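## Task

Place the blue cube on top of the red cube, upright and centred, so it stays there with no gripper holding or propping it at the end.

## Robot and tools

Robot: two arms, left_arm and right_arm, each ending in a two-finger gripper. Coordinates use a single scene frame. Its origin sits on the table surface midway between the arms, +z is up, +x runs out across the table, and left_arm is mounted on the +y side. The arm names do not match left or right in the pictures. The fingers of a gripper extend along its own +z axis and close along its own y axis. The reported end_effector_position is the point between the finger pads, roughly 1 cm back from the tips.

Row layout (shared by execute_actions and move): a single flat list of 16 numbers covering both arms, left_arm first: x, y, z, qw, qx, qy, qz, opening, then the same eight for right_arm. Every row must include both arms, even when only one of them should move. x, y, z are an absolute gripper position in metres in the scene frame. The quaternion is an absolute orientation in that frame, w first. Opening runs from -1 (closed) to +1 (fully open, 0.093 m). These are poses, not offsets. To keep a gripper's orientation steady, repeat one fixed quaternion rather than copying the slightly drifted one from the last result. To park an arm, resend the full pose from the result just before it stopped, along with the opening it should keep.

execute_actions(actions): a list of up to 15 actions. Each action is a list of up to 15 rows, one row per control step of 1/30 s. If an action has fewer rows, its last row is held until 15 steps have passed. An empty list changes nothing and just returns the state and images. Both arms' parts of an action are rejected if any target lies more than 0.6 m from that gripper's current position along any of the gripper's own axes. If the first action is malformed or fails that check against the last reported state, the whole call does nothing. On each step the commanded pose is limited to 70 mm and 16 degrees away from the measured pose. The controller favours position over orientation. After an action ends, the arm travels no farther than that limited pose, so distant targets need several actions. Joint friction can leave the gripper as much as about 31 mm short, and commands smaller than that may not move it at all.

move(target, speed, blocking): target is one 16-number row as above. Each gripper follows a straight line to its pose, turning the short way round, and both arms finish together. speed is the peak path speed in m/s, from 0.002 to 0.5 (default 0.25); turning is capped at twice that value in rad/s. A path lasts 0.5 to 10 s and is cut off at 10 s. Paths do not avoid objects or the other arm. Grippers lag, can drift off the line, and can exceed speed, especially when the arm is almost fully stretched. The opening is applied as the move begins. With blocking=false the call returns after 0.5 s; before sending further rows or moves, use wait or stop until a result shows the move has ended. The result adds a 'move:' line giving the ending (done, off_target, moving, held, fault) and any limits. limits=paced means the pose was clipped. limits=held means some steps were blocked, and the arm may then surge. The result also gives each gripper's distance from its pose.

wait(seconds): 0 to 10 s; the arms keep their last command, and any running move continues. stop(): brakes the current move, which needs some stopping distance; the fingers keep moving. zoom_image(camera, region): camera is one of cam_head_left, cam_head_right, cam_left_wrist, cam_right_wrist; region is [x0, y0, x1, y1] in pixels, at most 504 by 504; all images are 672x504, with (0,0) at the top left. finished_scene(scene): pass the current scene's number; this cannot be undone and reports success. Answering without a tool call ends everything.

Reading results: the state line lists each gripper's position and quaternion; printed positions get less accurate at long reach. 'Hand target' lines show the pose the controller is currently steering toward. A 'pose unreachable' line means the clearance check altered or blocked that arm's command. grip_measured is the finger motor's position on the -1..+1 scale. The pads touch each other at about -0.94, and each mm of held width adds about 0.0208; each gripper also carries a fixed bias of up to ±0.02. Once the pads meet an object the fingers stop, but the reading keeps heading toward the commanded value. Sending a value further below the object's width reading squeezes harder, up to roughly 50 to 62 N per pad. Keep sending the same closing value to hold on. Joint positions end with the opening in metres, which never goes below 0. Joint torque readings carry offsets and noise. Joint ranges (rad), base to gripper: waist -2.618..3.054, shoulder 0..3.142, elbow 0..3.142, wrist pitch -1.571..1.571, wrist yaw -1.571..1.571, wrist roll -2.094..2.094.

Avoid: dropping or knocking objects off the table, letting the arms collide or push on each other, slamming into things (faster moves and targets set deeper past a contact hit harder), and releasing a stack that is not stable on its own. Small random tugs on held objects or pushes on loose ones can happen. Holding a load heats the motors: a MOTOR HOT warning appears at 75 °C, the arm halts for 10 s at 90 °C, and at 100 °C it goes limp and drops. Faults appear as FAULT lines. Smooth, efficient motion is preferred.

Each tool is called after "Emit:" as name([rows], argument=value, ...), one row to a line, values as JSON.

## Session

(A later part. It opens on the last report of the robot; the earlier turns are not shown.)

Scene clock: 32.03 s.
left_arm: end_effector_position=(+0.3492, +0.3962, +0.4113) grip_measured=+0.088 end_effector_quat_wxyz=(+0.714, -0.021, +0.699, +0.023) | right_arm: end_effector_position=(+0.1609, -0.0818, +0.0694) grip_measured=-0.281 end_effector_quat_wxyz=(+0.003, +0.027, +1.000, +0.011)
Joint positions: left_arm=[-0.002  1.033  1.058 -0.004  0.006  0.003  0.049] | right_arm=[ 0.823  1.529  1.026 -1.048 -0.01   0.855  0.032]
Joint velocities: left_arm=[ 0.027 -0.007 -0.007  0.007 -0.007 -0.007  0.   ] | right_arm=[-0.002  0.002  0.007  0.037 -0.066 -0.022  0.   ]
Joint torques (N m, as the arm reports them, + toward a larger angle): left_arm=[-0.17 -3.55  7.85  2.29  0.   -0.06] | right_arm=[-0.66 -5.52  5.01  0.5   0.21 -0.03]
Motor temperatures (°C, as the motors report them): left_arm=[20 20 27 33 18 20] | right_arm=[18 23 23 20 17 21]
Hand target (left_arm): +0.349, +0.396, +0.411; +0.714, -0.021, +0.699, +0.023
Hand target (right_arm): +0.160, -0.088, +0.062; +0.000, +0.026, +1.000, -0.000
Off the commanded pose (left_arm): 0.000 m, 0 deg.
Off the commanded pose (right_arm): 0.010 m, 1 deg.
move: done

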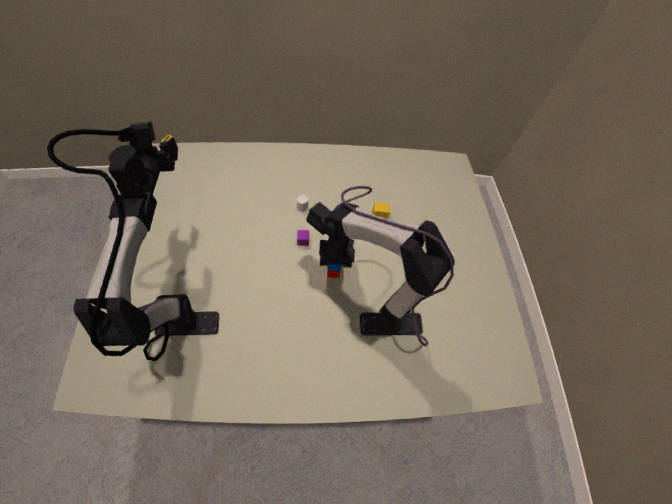

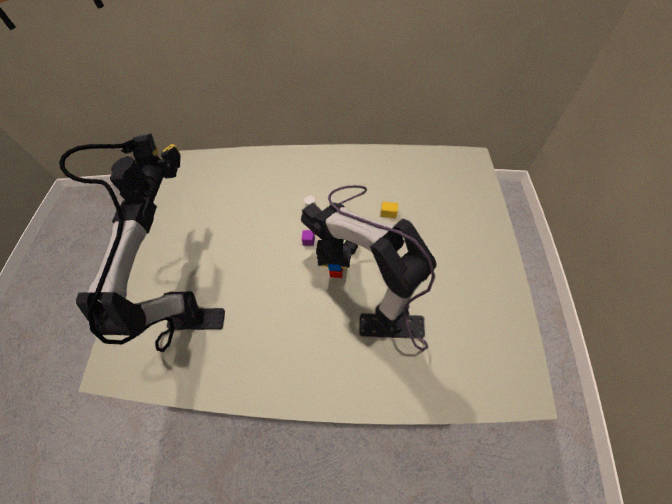

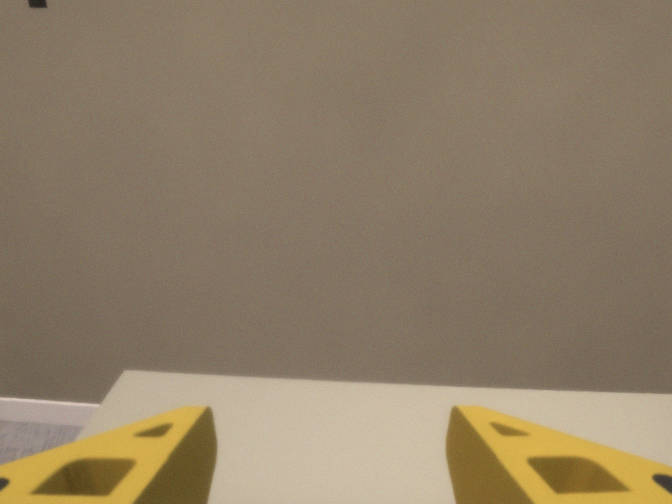

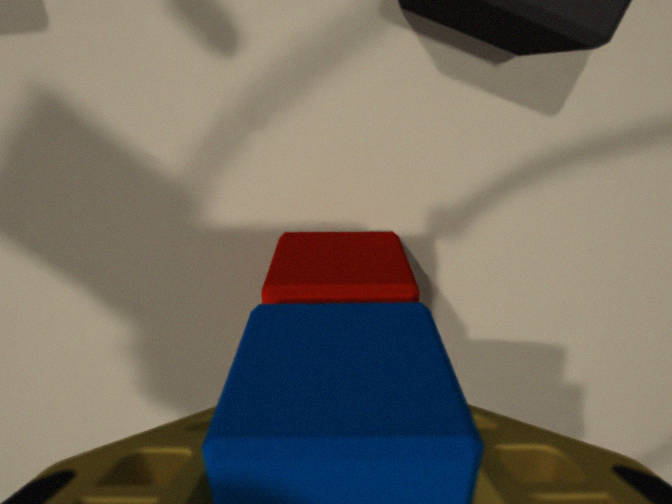

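Well aligned. Lower and release.

Emit:
move(target=[0.3492,0.3962,0.4113,0.714,-0.021,0.699,0.023,0.088, 0.161,-0.086,0.056,0,0.026,1,0,-0.5], speed=0.04)

Emit:
move(target=[0.3492,0.3962,0.4113,0.714,-0.021,0.699,0.023,0.088, 0.161,-0.083,0.064,0,0.026,1,0,0.6], speed=0.04)

Emit:
move(target=[0.3492,0.3962,0.4113,0.714,-0.021,0.699,0.023,0.088, 0.161,-0.083,0.15,0,0.026,1,0,0.6], speed=0.15)

Scene clock: 37.97 s.
left_arm: end_effector_position=(+0.3492, +0.3962, +0.4113) grip_measured=+0.088 end_effector_quat_wxyz=(+0.714, -0.021, +0.699, +0.023) | right_arm: end_effector_position=(+0.1649, -0.0776, +0.0696) grip_measured=-0.281 end_effector_quat_wxyz=(+0.011, +0.027, +0.999, +0.019)
Joint positions: left_arm=[-0.002  1.033  1.058 -0.004  0.006  0.003  0.049] | right_arm=[ 0.823  1.529  1.026 -1.024 -0.01   0.854  0.032]
Joint velocities: left_arm=[-0.012 -0.002 -0.022 -0.022  0.022  0.007  0.001] | right_arm=[ 0.002 -0.002  0.002  0.037 -0.037 -0.037 -0.001]
Joint torques (N m, as the arm reports them, + toward a larger angle): left_arm=[-0.02 -3.59  7.92  2.3   0.01 -0.07] | right_arm=[-0.52 -4.56  4.17  0.58  0.24 -0.05]
Motor temperatures (°C, as the motors report them): left_arm=[20 21 28 33 18 20] | right_arm=[18 22 23 20 17 21]
Hand target (left_arm): +0.349, +0.396, +0.411; +0.714, -0.021, +0.699, +0.023
Hand target (right_arm): +0.161, -0.086, +0.057; -0.000, +0.026, +1.000, -0.000
Off the commanded pose (left_arm): 0.000 m, 0 deg.
Off the commanded pose (right_arm): 0.016 m, 3 deg.
move: off_target (right_arm)

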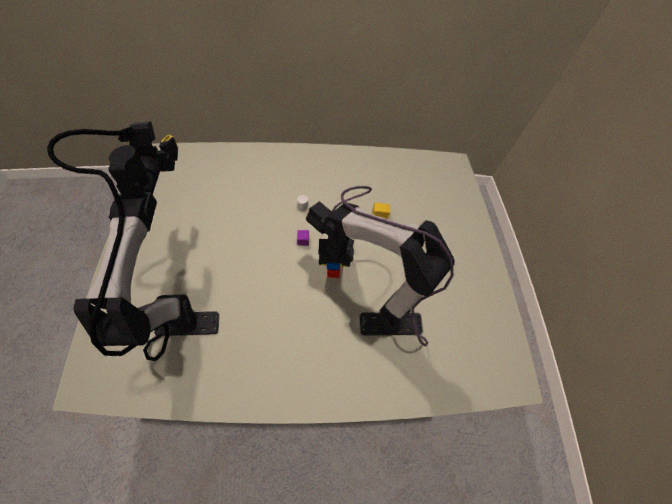

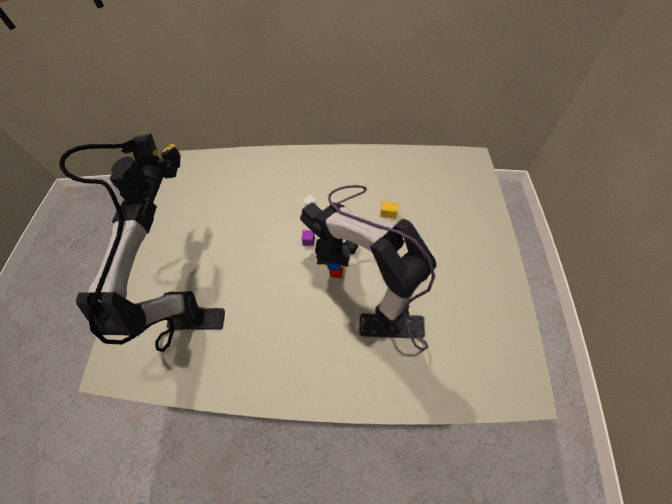

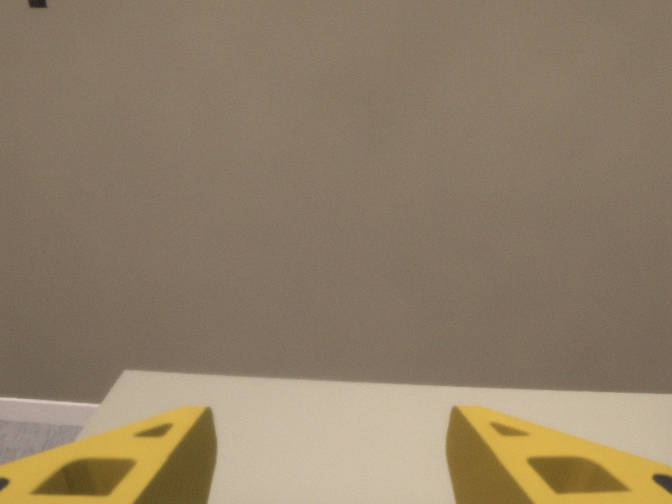

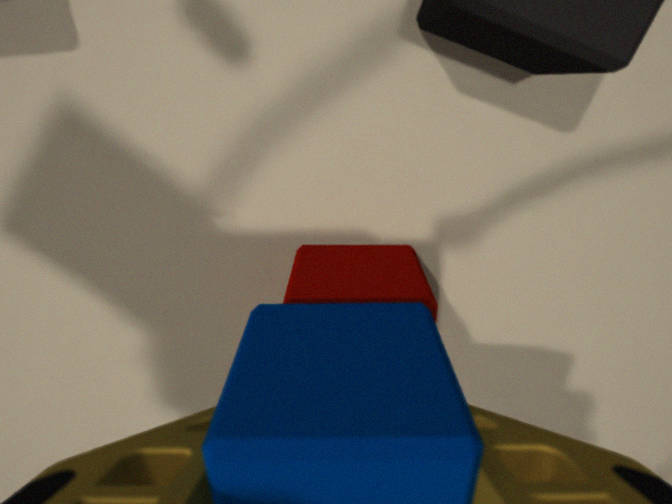

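Scene clock: 38.77 s.
left_arm: end_effector_position=(+0.3492, +0.3962, +0.4113) grip_measured=+0.088 end_effector_quat_wxyz=(+0.714, -0.021, +0.699, +0.023) | right_arm: end_effector_position=(+0.1635, -0.0791, +0.0695) grip_measured=+0.597 end_effector_quat_wxyz=(+0.009, +0.027, +0.999, +0.016)
Joint positions: left_arm=[-0.002  1.033  1.058 -0.004  0.006  0.003  0.049] | right_arm=[ 0.823  1.529  1.026 -1.032 -0.01   0.854  0.074]
Joint velocities: left_arm=[-0.017 -0.007  0.007  0.037 -0.022  0.007 -0.001] | right_arm=[-0.017  0.002 -0.002  0.066  0.037  0.007 -0.   ]
Joint torques (N m, as the arm reports them, + toward a larger angle): left_arm=[-0.22 -3.56  7.9   2.28 -0.01 -0.06] | right_arm=[ 0.13 -4.46  6.6   0.37  0.22  0.11]
Motor temperatures (°C, as the motors report them): left_arm=[20 21 28 33 18 20] | right_arm=[18 22 23 20 17 21]
Hand target (left_arm): +0.349, +0.396, +0.411; +0.714, -0.021, +0.699, +0.023
Hand target (right_arm): +0.161, -0.083, +0.064; +0.000, +0.026, +1.000, +0.000
Off the commanded pose (left_arm): 0.000 m, 0 deg.
Off the commanded pose (right_arm): 0.007 m, 2 deg.
move: done

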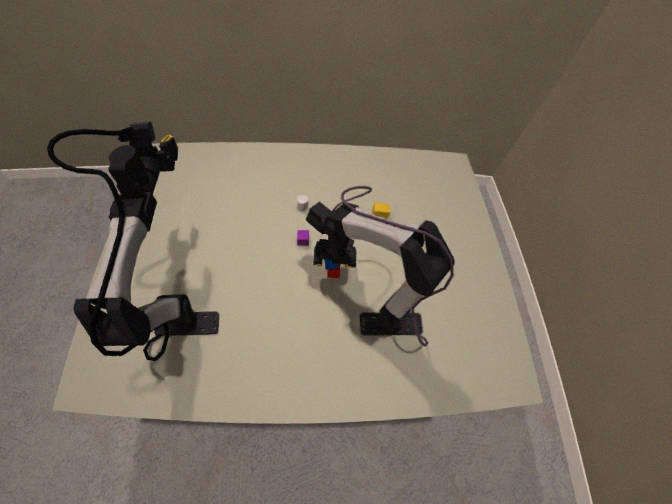

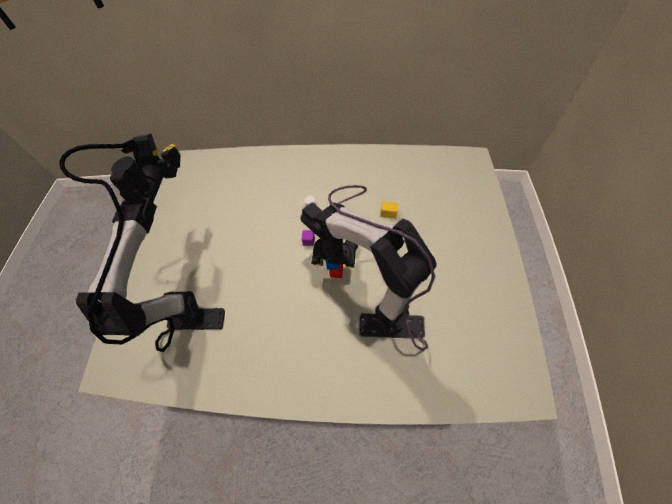

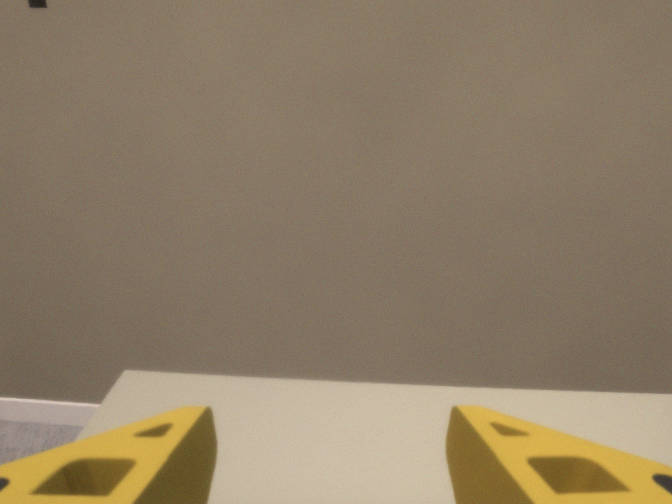

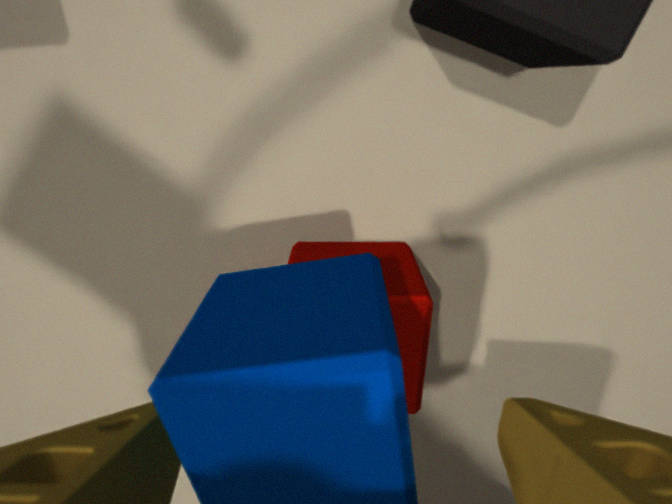

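Scene clock: 39.93 s.
left_arm: end_effector_position=(+0.3492, +0.3962, +0.4113) grip_measured=+0.088 end_effector_quat_wxyz=(+0.714, -0.021, +0.699, +0.023) | right_arm: end_effector_position=(+0.1605, -0.0822, +0.1444) grip_measured=+0.597 end_effector_quat_wxyz=(-0.007, +0.027, +1.000, -0.000)
Joint positions: left_arm=[-0.002  1.033  1.058 -0.004  0.006  0.003  0.049] | right_arm=[ 0.823  1.521  1.319 -1.378 -0.01   0.854  0.074]
Joint velocities: left_arm=[-0.002 -0.012  0.007 -0.007  0.022  0.022 -0.001] | right_arm=[ 0.012 -0.017  0.017 -0.066  0.081 -0.007 -0.001]
Joint torques (N m, as the arm reports them, + toward a larger angle): left_arm=[-0.11 -3.56  7.93  2.28 -0.01 -0.06] | right_arm=[ 0.02 -6.8   8.18  0.2   0.22  0.06]
Motor temperatures (°C, as the motors report them): left_arm=[20 21 28 34 18 20] | right_arm=[18 22 23 20 17 21]
Hand target (left_arm): +0.349, +0.396, +0.411; +0.714, -0.021, +0.699, +0.023
Hand target (right_arm): +0.161, -0.083, +0.150; -0.000, +0.026, +1.000, -0.000
Off the commanded pose (left_arm): 0.000 m, 0 deg.
Off the commanded pose (right_arm): 0.006 m, 1 deg.
move: done

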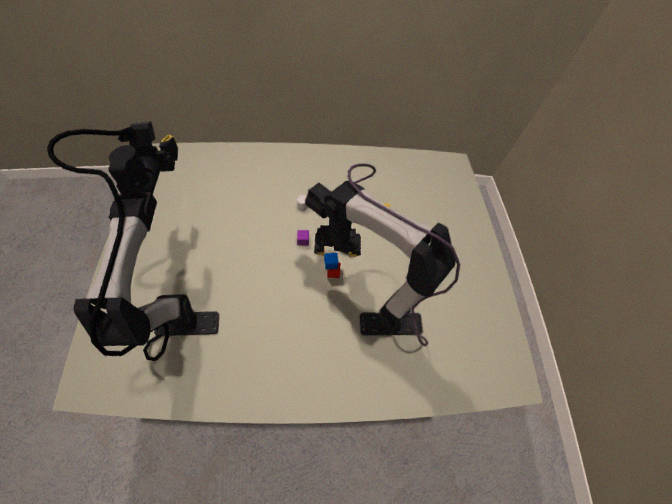

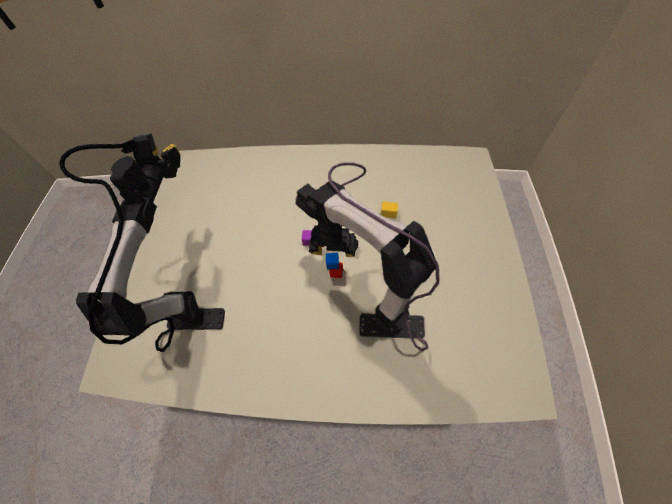

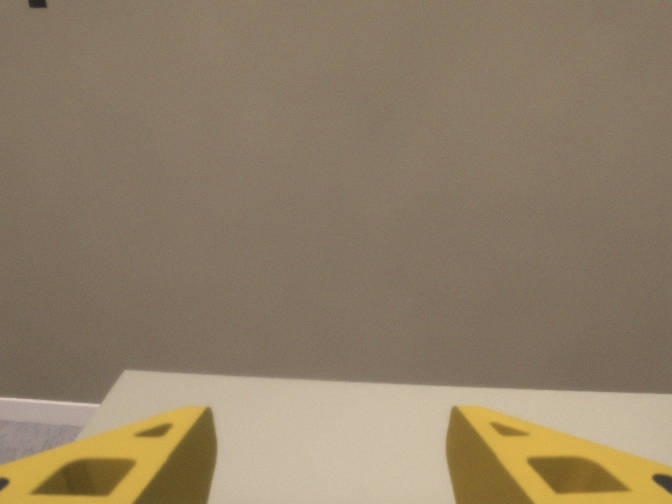

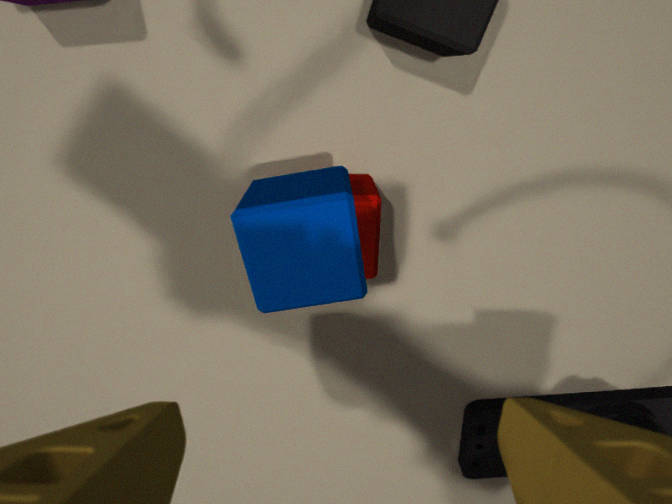

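Emit:
move(target=[0.3492,0.3962,0.4113,0.714,-0.021,0.699,0.023,0.088, 0.168,-0.071,0.057,0,-0.052,0.999,0,0.8], speed=0.08)

Scene clock: 46.03 s.
left_arm: end_effector_position=(+0.3492, +0.3962, +0.4113) grip_measured=+0.088 end_effector_quat_wxyz=(+0.714, -0.021, +0.699, +0.023) | right_arm: end_effector_position=(+0.1723, -0.0672, +0.0684) grip_measured=+0.797 end_effector_quat_wxyz=(+0.009, -0.043, +0.999, +0.016)
Joint positions: left_arm=[-0.002  1.033  1.058 -0.004  0.006  0.003  0.049] | right_arm=[ 0.829  1.586  1.078 -1.028 -0.01   0.721  0.083]
Joint velocities: left_arm=[-0.017  0.012  0.022 -0.007 -0.037  0.007  0.   ] | right_arm=[ 0.012  0.002 -0.002  0.066  0.007 -0.007 -0.001]
Joint torques (N m, as the arm reports them, + toward a larger angle): left_arm=[-0.13 -3.54  7.84  2.28  0.   -0.06] | right_arm=[ 0.35 -4.91  5.06  0.48  0.23 -0.06]
Motor temperatures (°C, as the motors report them): left_arm=[20 21 28 34 18 20] | right_arm=[18 22 23 20 17 21]
Hand target (left_arm): +0.349, +0.396, +0.411; +0.714, -0.021, +0.699, +0.023
Hand target (right_arm): +0.168, -0.071, +0.058; -0.000, -0.052, +0.999, +0.000
Off the commanded pose (left_arm): 0.000 m, 0 deg.
Off the commanded pose (right_arm): 0.013 m, 2 deg.
move: off_target (right_arm)

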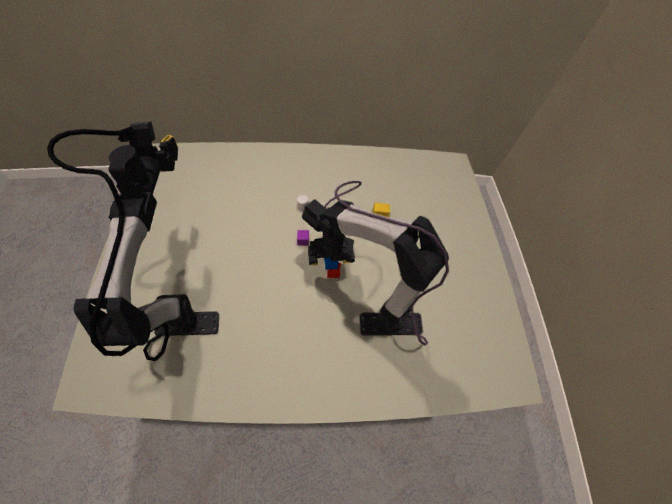

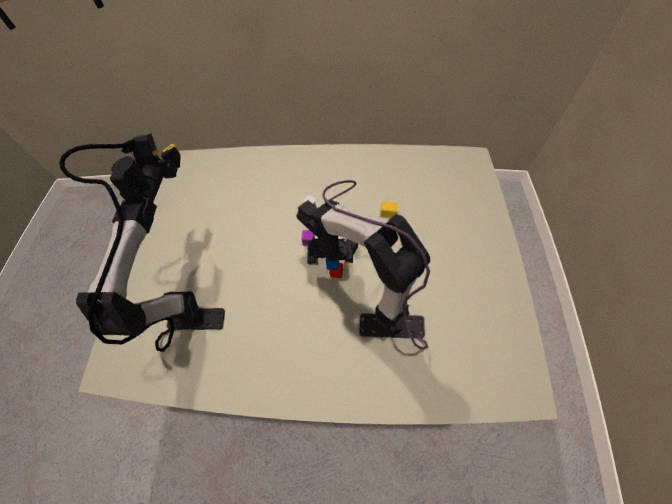

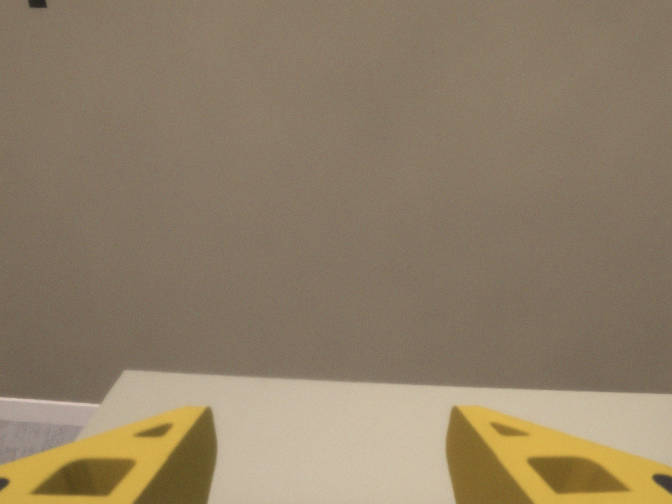

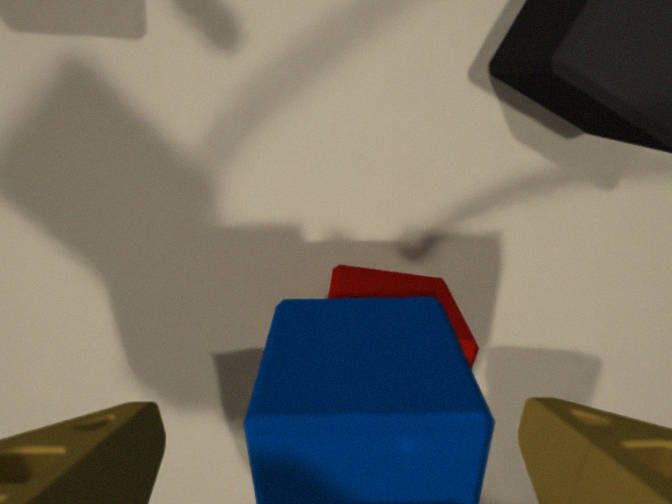

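Emit:
move(target=[0.3492,0.3962,0.4113,0.714,-0.021,0.699,0.023,0.088, 0.168,-0.071,0.057,0,-0.052,0.999,0,-0.5], speed=0.08)

Emit:
move(target=[0.3492,0.3962,0.4113,0.714,-0.021,0.699,0.023,0.088, 0.165,-0.078,0.12,0,0.026,1,0,-0.5], speed=0.08)

Emit:
move(target=[0.3492,0.3962,0.4113,0.714,-0.021,0.699,0.023,0.088, 0.158,-0.086,0.062,0,0.026,1,0,-0.5], speed=0.06)

Scene clock: 54.83 s.
left_arm: end_effector_position=(+0.3492, +0.3962, +0.4113) grip_measured=+0.088 end_effector_quat_wxyz=(+0.714, -0.021, +0.699, +0.023) | right_arm: end_effector_position=(+0.1727, -0.0669, +0.0684) grip_measured=-0.284 end_effector_quat_wxyz=(+0.010, -0.044, +0.999, +0.016)
Joint positions: left_arm=[-0.002  1.033  1.058 -0.004  0.006  0.003  0.049] | right_arm=[ 0.829  1.586  1.078 -1.026 -0.01   0.72   0.032]
Joint velocities: left_arm=[ 0.037  0.002  0.017 -0.037 -0.022 -0.022 -0.001] | right_arm=[ 0.002 -0.017 -0.012 -0.066 -0.007 -0.022  0.   ]
Joint torques (N m, as the arm reports them, + toward a larger angle): left_arm=[-0.06 -3.59  7.88  2.28 -0.01 -0.06] | right_arm=[ 0.37 -4.88  4.99  0.51  0.24 -0.07]
Motor temperatures (°C, as the motors report them): left_arm=[20 21 29 35 18 20] | right_arm=[18 22 23 20 17 21]
Hand target (left_arm): +0.349, +0.396, +0.411; +0.714, -0.021, +0.699, +0.023
Hand target (right_arm): +0.168, -0.071, +0.057; -0.000, -0.052, +0.999, -0.000
Off the commanded pose (left_arm): 0.000 m, 0 deg.
Off the commanded pose (right_arm): 0.013 m, 2 deg.
move: off_target (right_arm)

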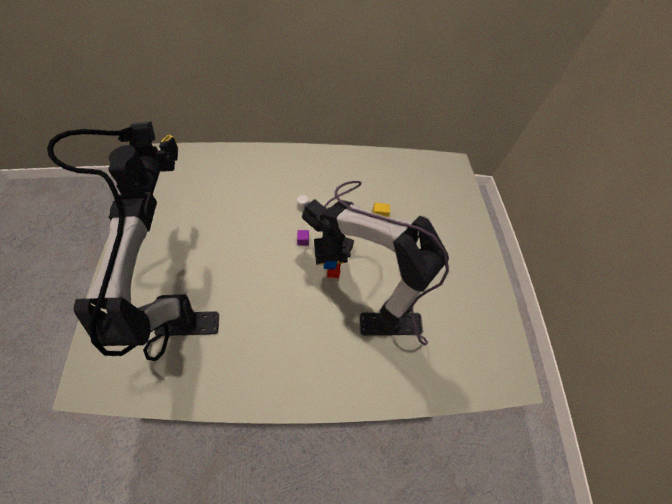

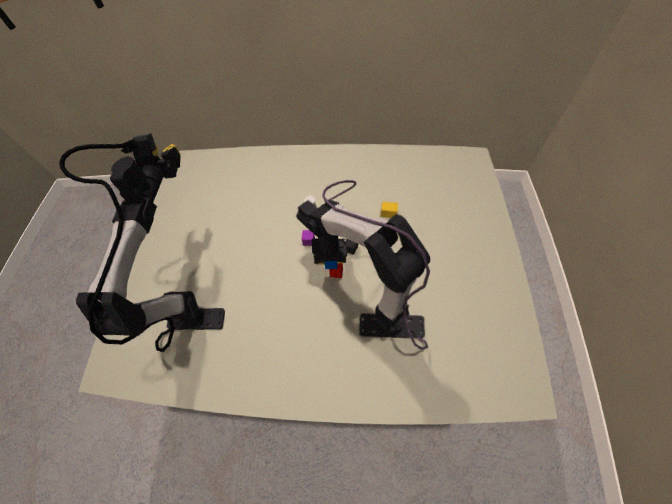

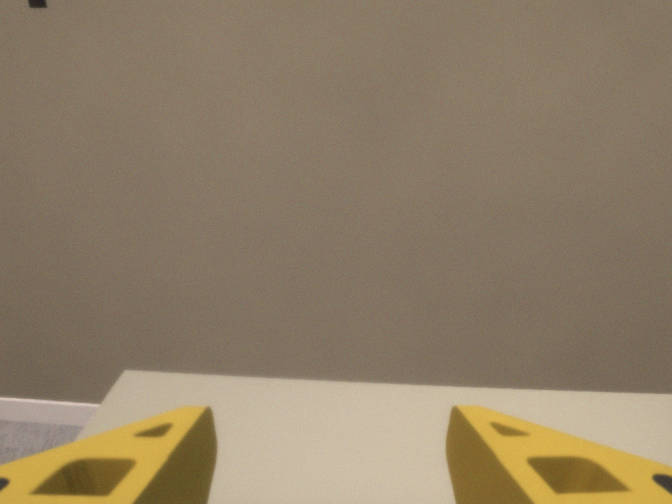

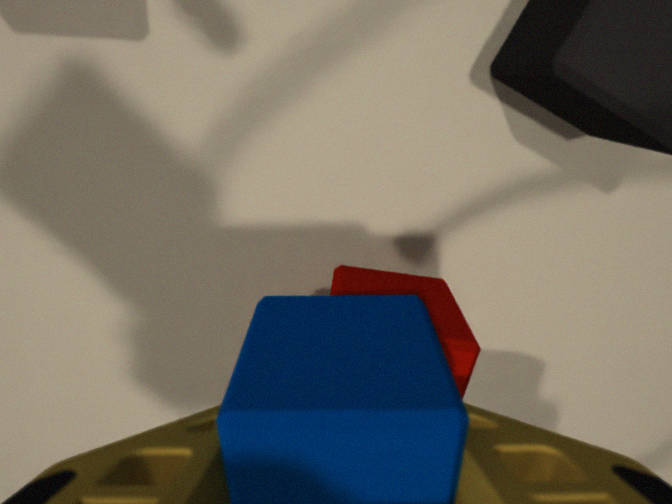

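Scene clock: 56.27 s.
left_arm: end_effector_position=(+0.3492, +0.3962, +0.4113) grip_measured=+0.088 end_effector_quat_wxyz=(+0.714, -0.021, +0.699, +0.023) | right_arm: end_effector_position=(+0.1625, -0.0775, +0.1122) grip_measured=-0.284 end_effector_quat_wxyz=(-0.010, +0.020, +1.000, -0.003)
Joint positions: left_arm=[-0.002  1.033  1.058 -0.004  0.006  0.003  0.049] | right_arm=[ 0.829  1.551  1.22  -1.257 -0.01   0.847  0.032]
Joint velocities: left_arm=[-0.012 -0.002 -0.002 -0.037 -0.037  0.066  0.   ] | right_arm=[ 0.002  0.002 -0.012  0.037 -0.037 -0.066 -0.002]
Joint torques (N m, as the arm reports them, + toward a larger angle): left_arm=[-0.11 -3.69  7.88  2.28  0.   -0.07] | right_arm=[-0.16 -7.41  8.45  0.24  0.26  0.14]
Motor temperatures (°C, as the motors report them): left_arm=[20 21 29 35 18 20] | right_arm=[18 22 23 20 17 21]
Hand target (left_arm): +0.349, +0.396, +0.411; +0.714, -0.021, +0.699, +0.023
Hand target (right_arm): +0.165, -0.078, +0.120; -0.000, +0.026, +1.000, -0.000
Off the commanded pose (left_arm): 0.000 m, 0 deg.
Off the commanded pose (right_arm): 0.008 m, 1 deg.
move: done

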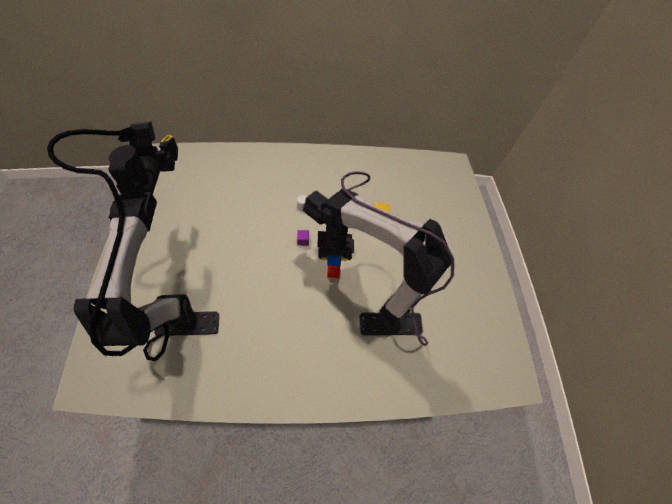

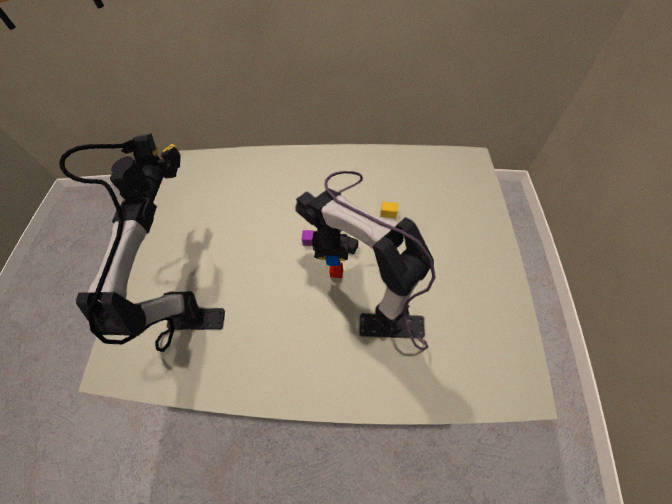

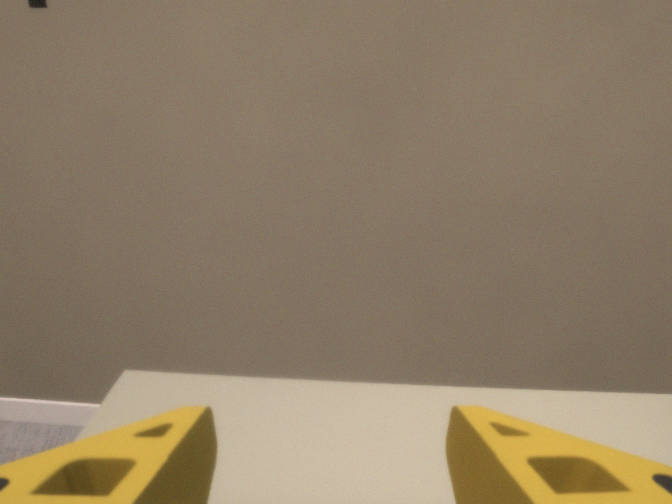

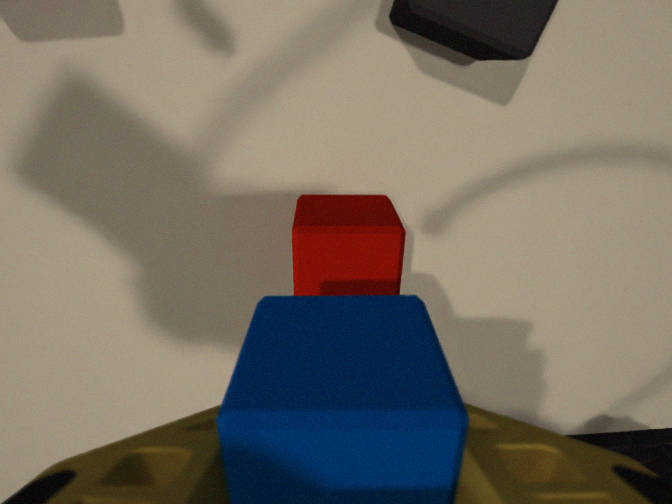

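Scene clock: 57.43 s.
left_arm: end_effector_position=(+0.3492, +0.3962, +0.4113) grip_measured=+0.088 end_effector_quat_wxyz=(+0.714, -0.021, +0.699, +0.023) | right_arm: end_effector_position=(+0.1588, -0.0817, +0.0683) grip_measured=-0.284 end_effector_quat_wxyz=(-0.004, +0.020, +1.000, +0.002)
Joint positions: left_arm=[-0.002  1.033  1.058 -0.004  0.006  0.003  0.049] | right_arm=[ 0.829  1.545  1.037 -1.065 -0.008  0.847  0.032]
Joint velocities: left_arm=[-0.017  0.012  0.002 -0.007 -0.051 -0.066  0.   ] | right_arm=[ 0.002  0.002  0.012 -0.066 -0.022  0.022  0.   ]
Joint torques (N m, as the arm reports them, + toward a larger angle): left_arm=[-0.08 -3.56  7.82  2.27  0.   -0.06] | right_arm=[-0.56 -6.76  4.03  0.62  0.22  0.19]
Motor temperatures (°C, as the motors report them): left_arm=[20 21 29 35 18 20] | right_arm=[18 22 23 20 17 21]
Hand target (left_arm): +0.349, +0.396, +0.411; +0.714, -0.021, +0.699, +0.023
Hand target (right_arm): +0.158, -0.086, +0.062; -0.000, +0.026, +1.000, -0.000
Off the commanded pose (left_arm): 0.000 m, 0 deg.
Off the commanded pose (right_arm): 0.008 m, 1 deg.
move: done

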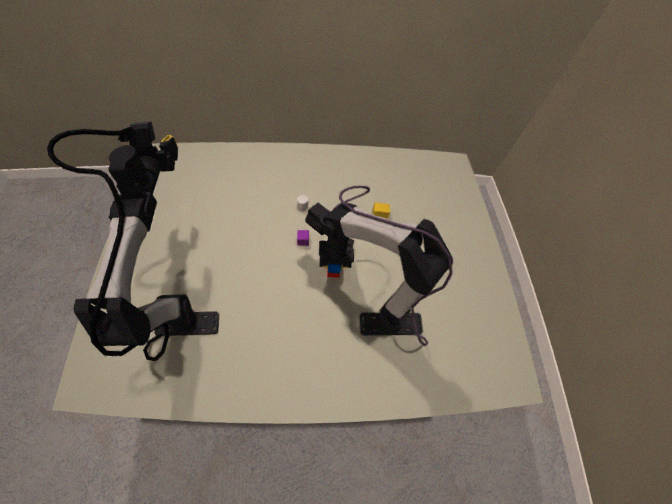

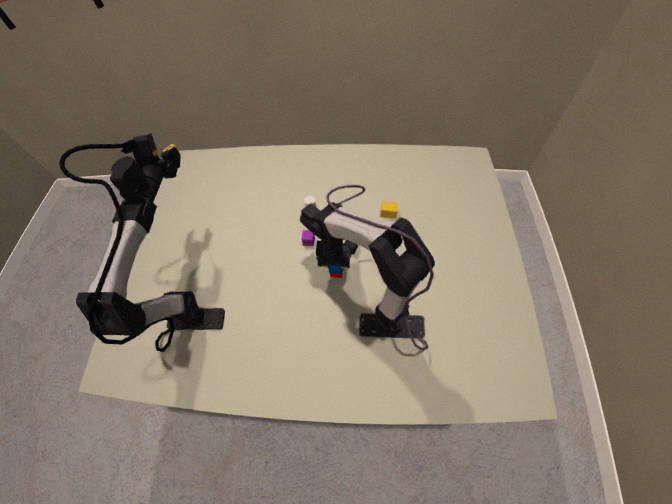

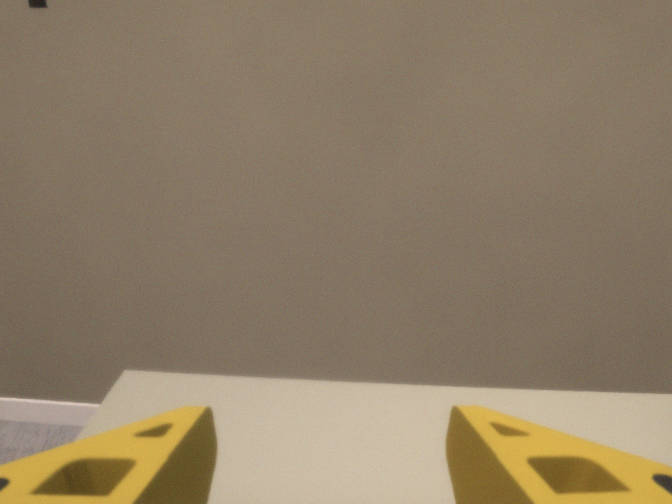

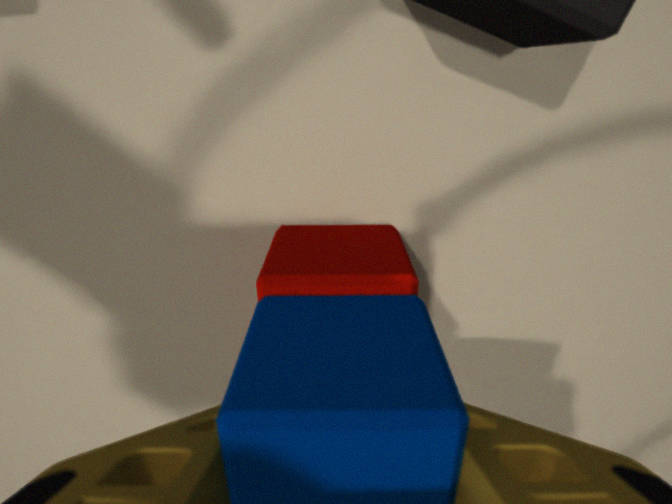

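Emit:
move(target=[0.3492,0.3962,0.4113,0.714,-0.021,0.699,0.023,0.088, 0.1588,-0.0817,0.0683,0,0.02,1,0,0.6], speed=0.04)

Emit:
move(target=[0.3492,0.3962,0.4113,0.714,-0.021,0.699,0.023,0.088, 0.1588,-0.0817,0.15,0,0.02,1,0,0.6], speed=0.15)

Scene clock: 62.63 s.
left_arm: end_effector_position=(+0.3492, +0.3962, +0.4113) grip_measured=+0.088 end_effector_quat_wxyz=(+0.714, -0.021, +0.699, +0.023) | right_arm: end_effector_position=(+0.1587, -0.0818, +0.0683) grip_measured=+0.597 end_effector_quat_wxyz=(-0.004, +0.020, +1.000, +0.002)
Joint positions: left_arm=[-0.002  1.033  1.058 -0.004  0.006  0.003  0.049] | right_arm=[ 0.829  1.545  1.037 -1.065 -0.008  0.847  0.074]
Joint velocities: left_arm=[ 0.007 -0.012  0.012 -0.007 -0.007  0.007  0.   ] | right_arm=[ 0.002 -0.002  0.002 -0.066  0.022 -0.022  0.001]
Joint torques (N m, as the arm reports them, + toward a larger angle): left_arm=[-0.05 -3.54  7.9   2.27  0.01 -0.05] | right_arm=[ 0.23 -6.28  6.79  0.37  0.25  0.08]
Motor temperatures (°C, as the motors report them): left_arm=[20 21 29 35 18 20] | right_arm=[18 22 23 20 17 21]
Hand target (left_arm): +0.349, +0.396, +0.411; +0.714, -0.021, +0.699, +0.023
Hand target (right_arm): +0.159, -0.082, +0.068; +0.000, +0.020, +1.000, +0.000
Off the commanded pose (left_arm): 0.000 m, 0 deg.
Off the commanded pose (right_arm): 0.000 m, 0 deg.
move: done

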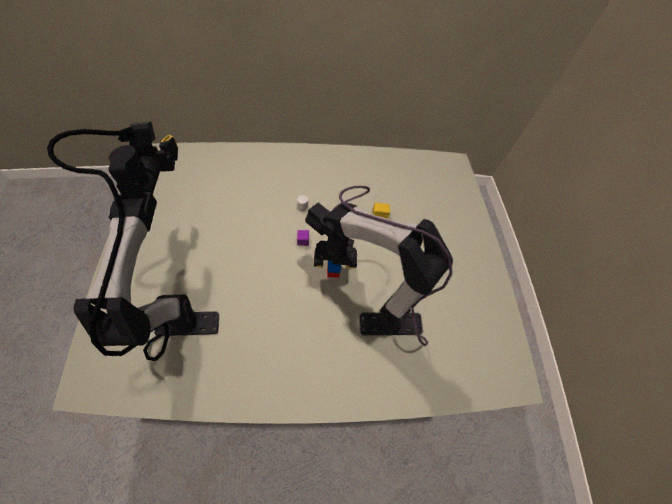

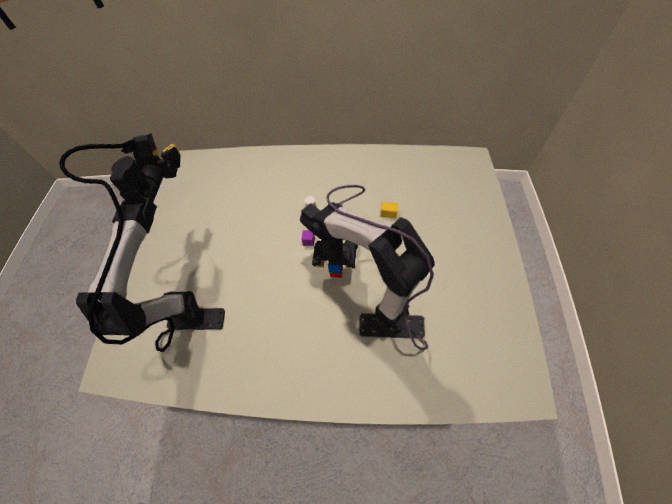

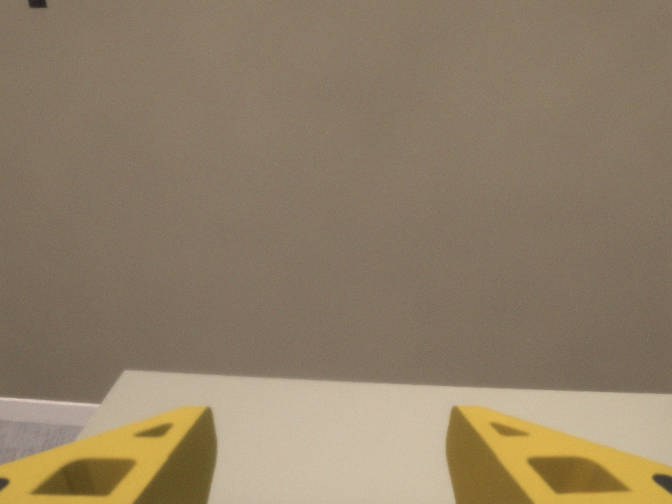

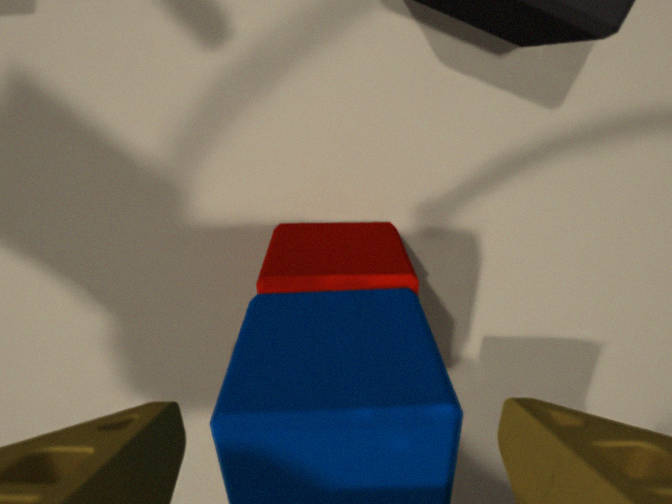

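Scene clock: 63.83 s.
left_arm: end_effector_position=(+0.3492, +0.3962, +0.4113) grip_measured=+0.088 end_effector_quat_wxyz=(+0.714, -0.021, +0.699, +0.023) | right_arm: end_effector_position=(+0.1589, -0.0817, +0.1439) grip_measured=+0.597 end_effector_quat_wxyz=(-0.007, +0.020, +1.000, -0.002)
Joint positions: left_arm=[-0.002  1.033  1.058 -0.004  0.006  0.003  0.049] | right_arm=[ 0.829  1.521  1.317 -1.379 -0.008  0.847  0.074]
Joint velocities: left_arm=[-0.007 -0.022  0.002 -0.037  0.037  0.066 -0.   ] | right_arm=[-0.012 -0.027 -0.002 -0.007  0.022 -0.051  0.001]
Joint torques (N m, as the arm reports them, + toward a larger angle): left_arm=[-0.12 -3.59  7.89  2.27 -0.01 -0.07] | right_arm=[ 0.29 -6.85  8.29  0.27  0.17  0.07]
Motor temperatures (°C, as the motors report them): left_arm=[20 21 29 35 18 20] | right_arm=[18 23 23 20 17 21]
Hand target (left_arm): +0.349, +0.396, +0.411; +0.714, -0.021, +0.699, +0.023
Hand target (right_arm): +0.159, -0.082, +0.150; -0.000, +0.020, +1.000, +0.000
Off the commanded pose (left_arm): 0.000 m, 0 deg.
Off the commanded pose (right_arm): 0.006 m, 1 deg.
move: done

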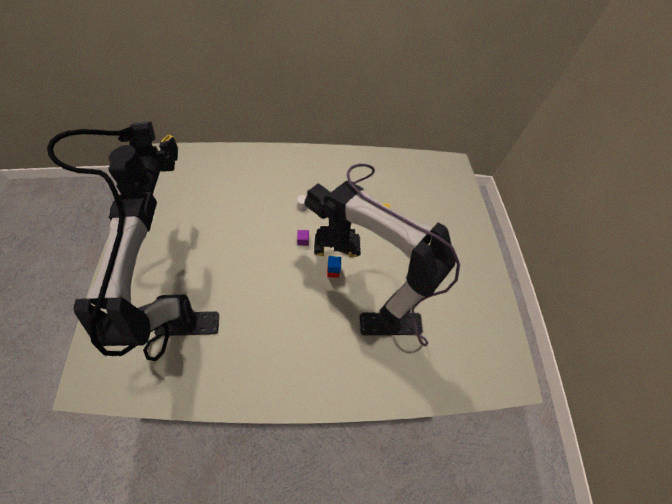

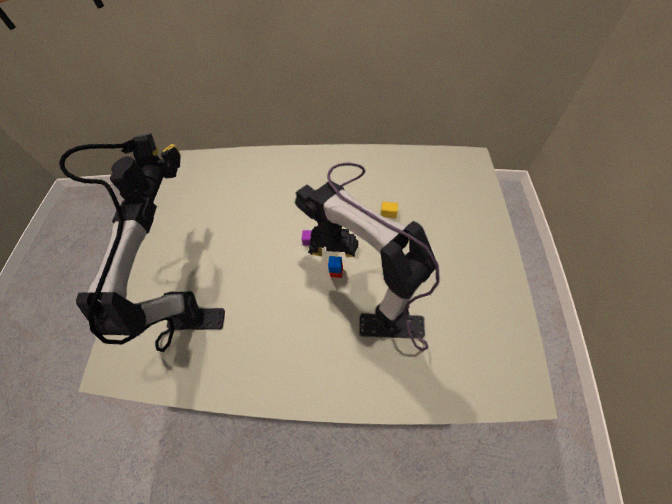

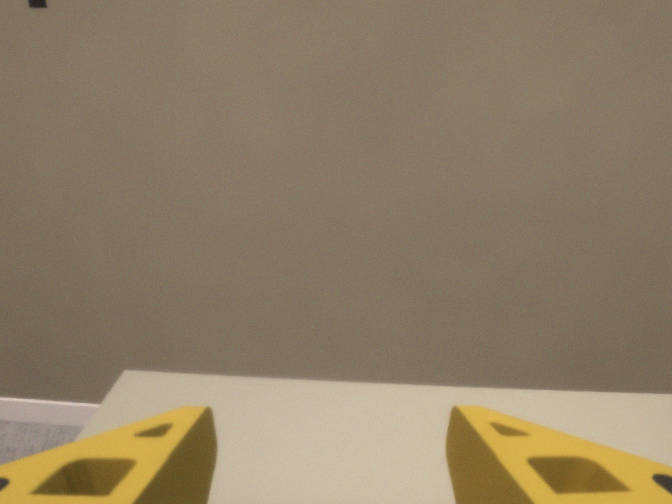

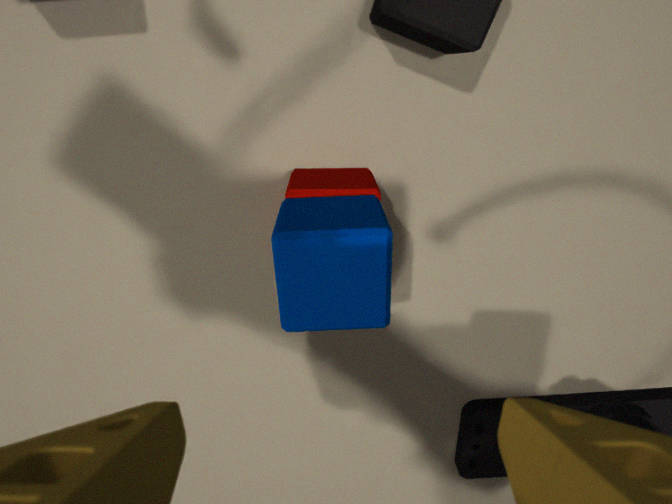

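Emit:
finished_scene(scene=2)

The scene is finished: the task was done.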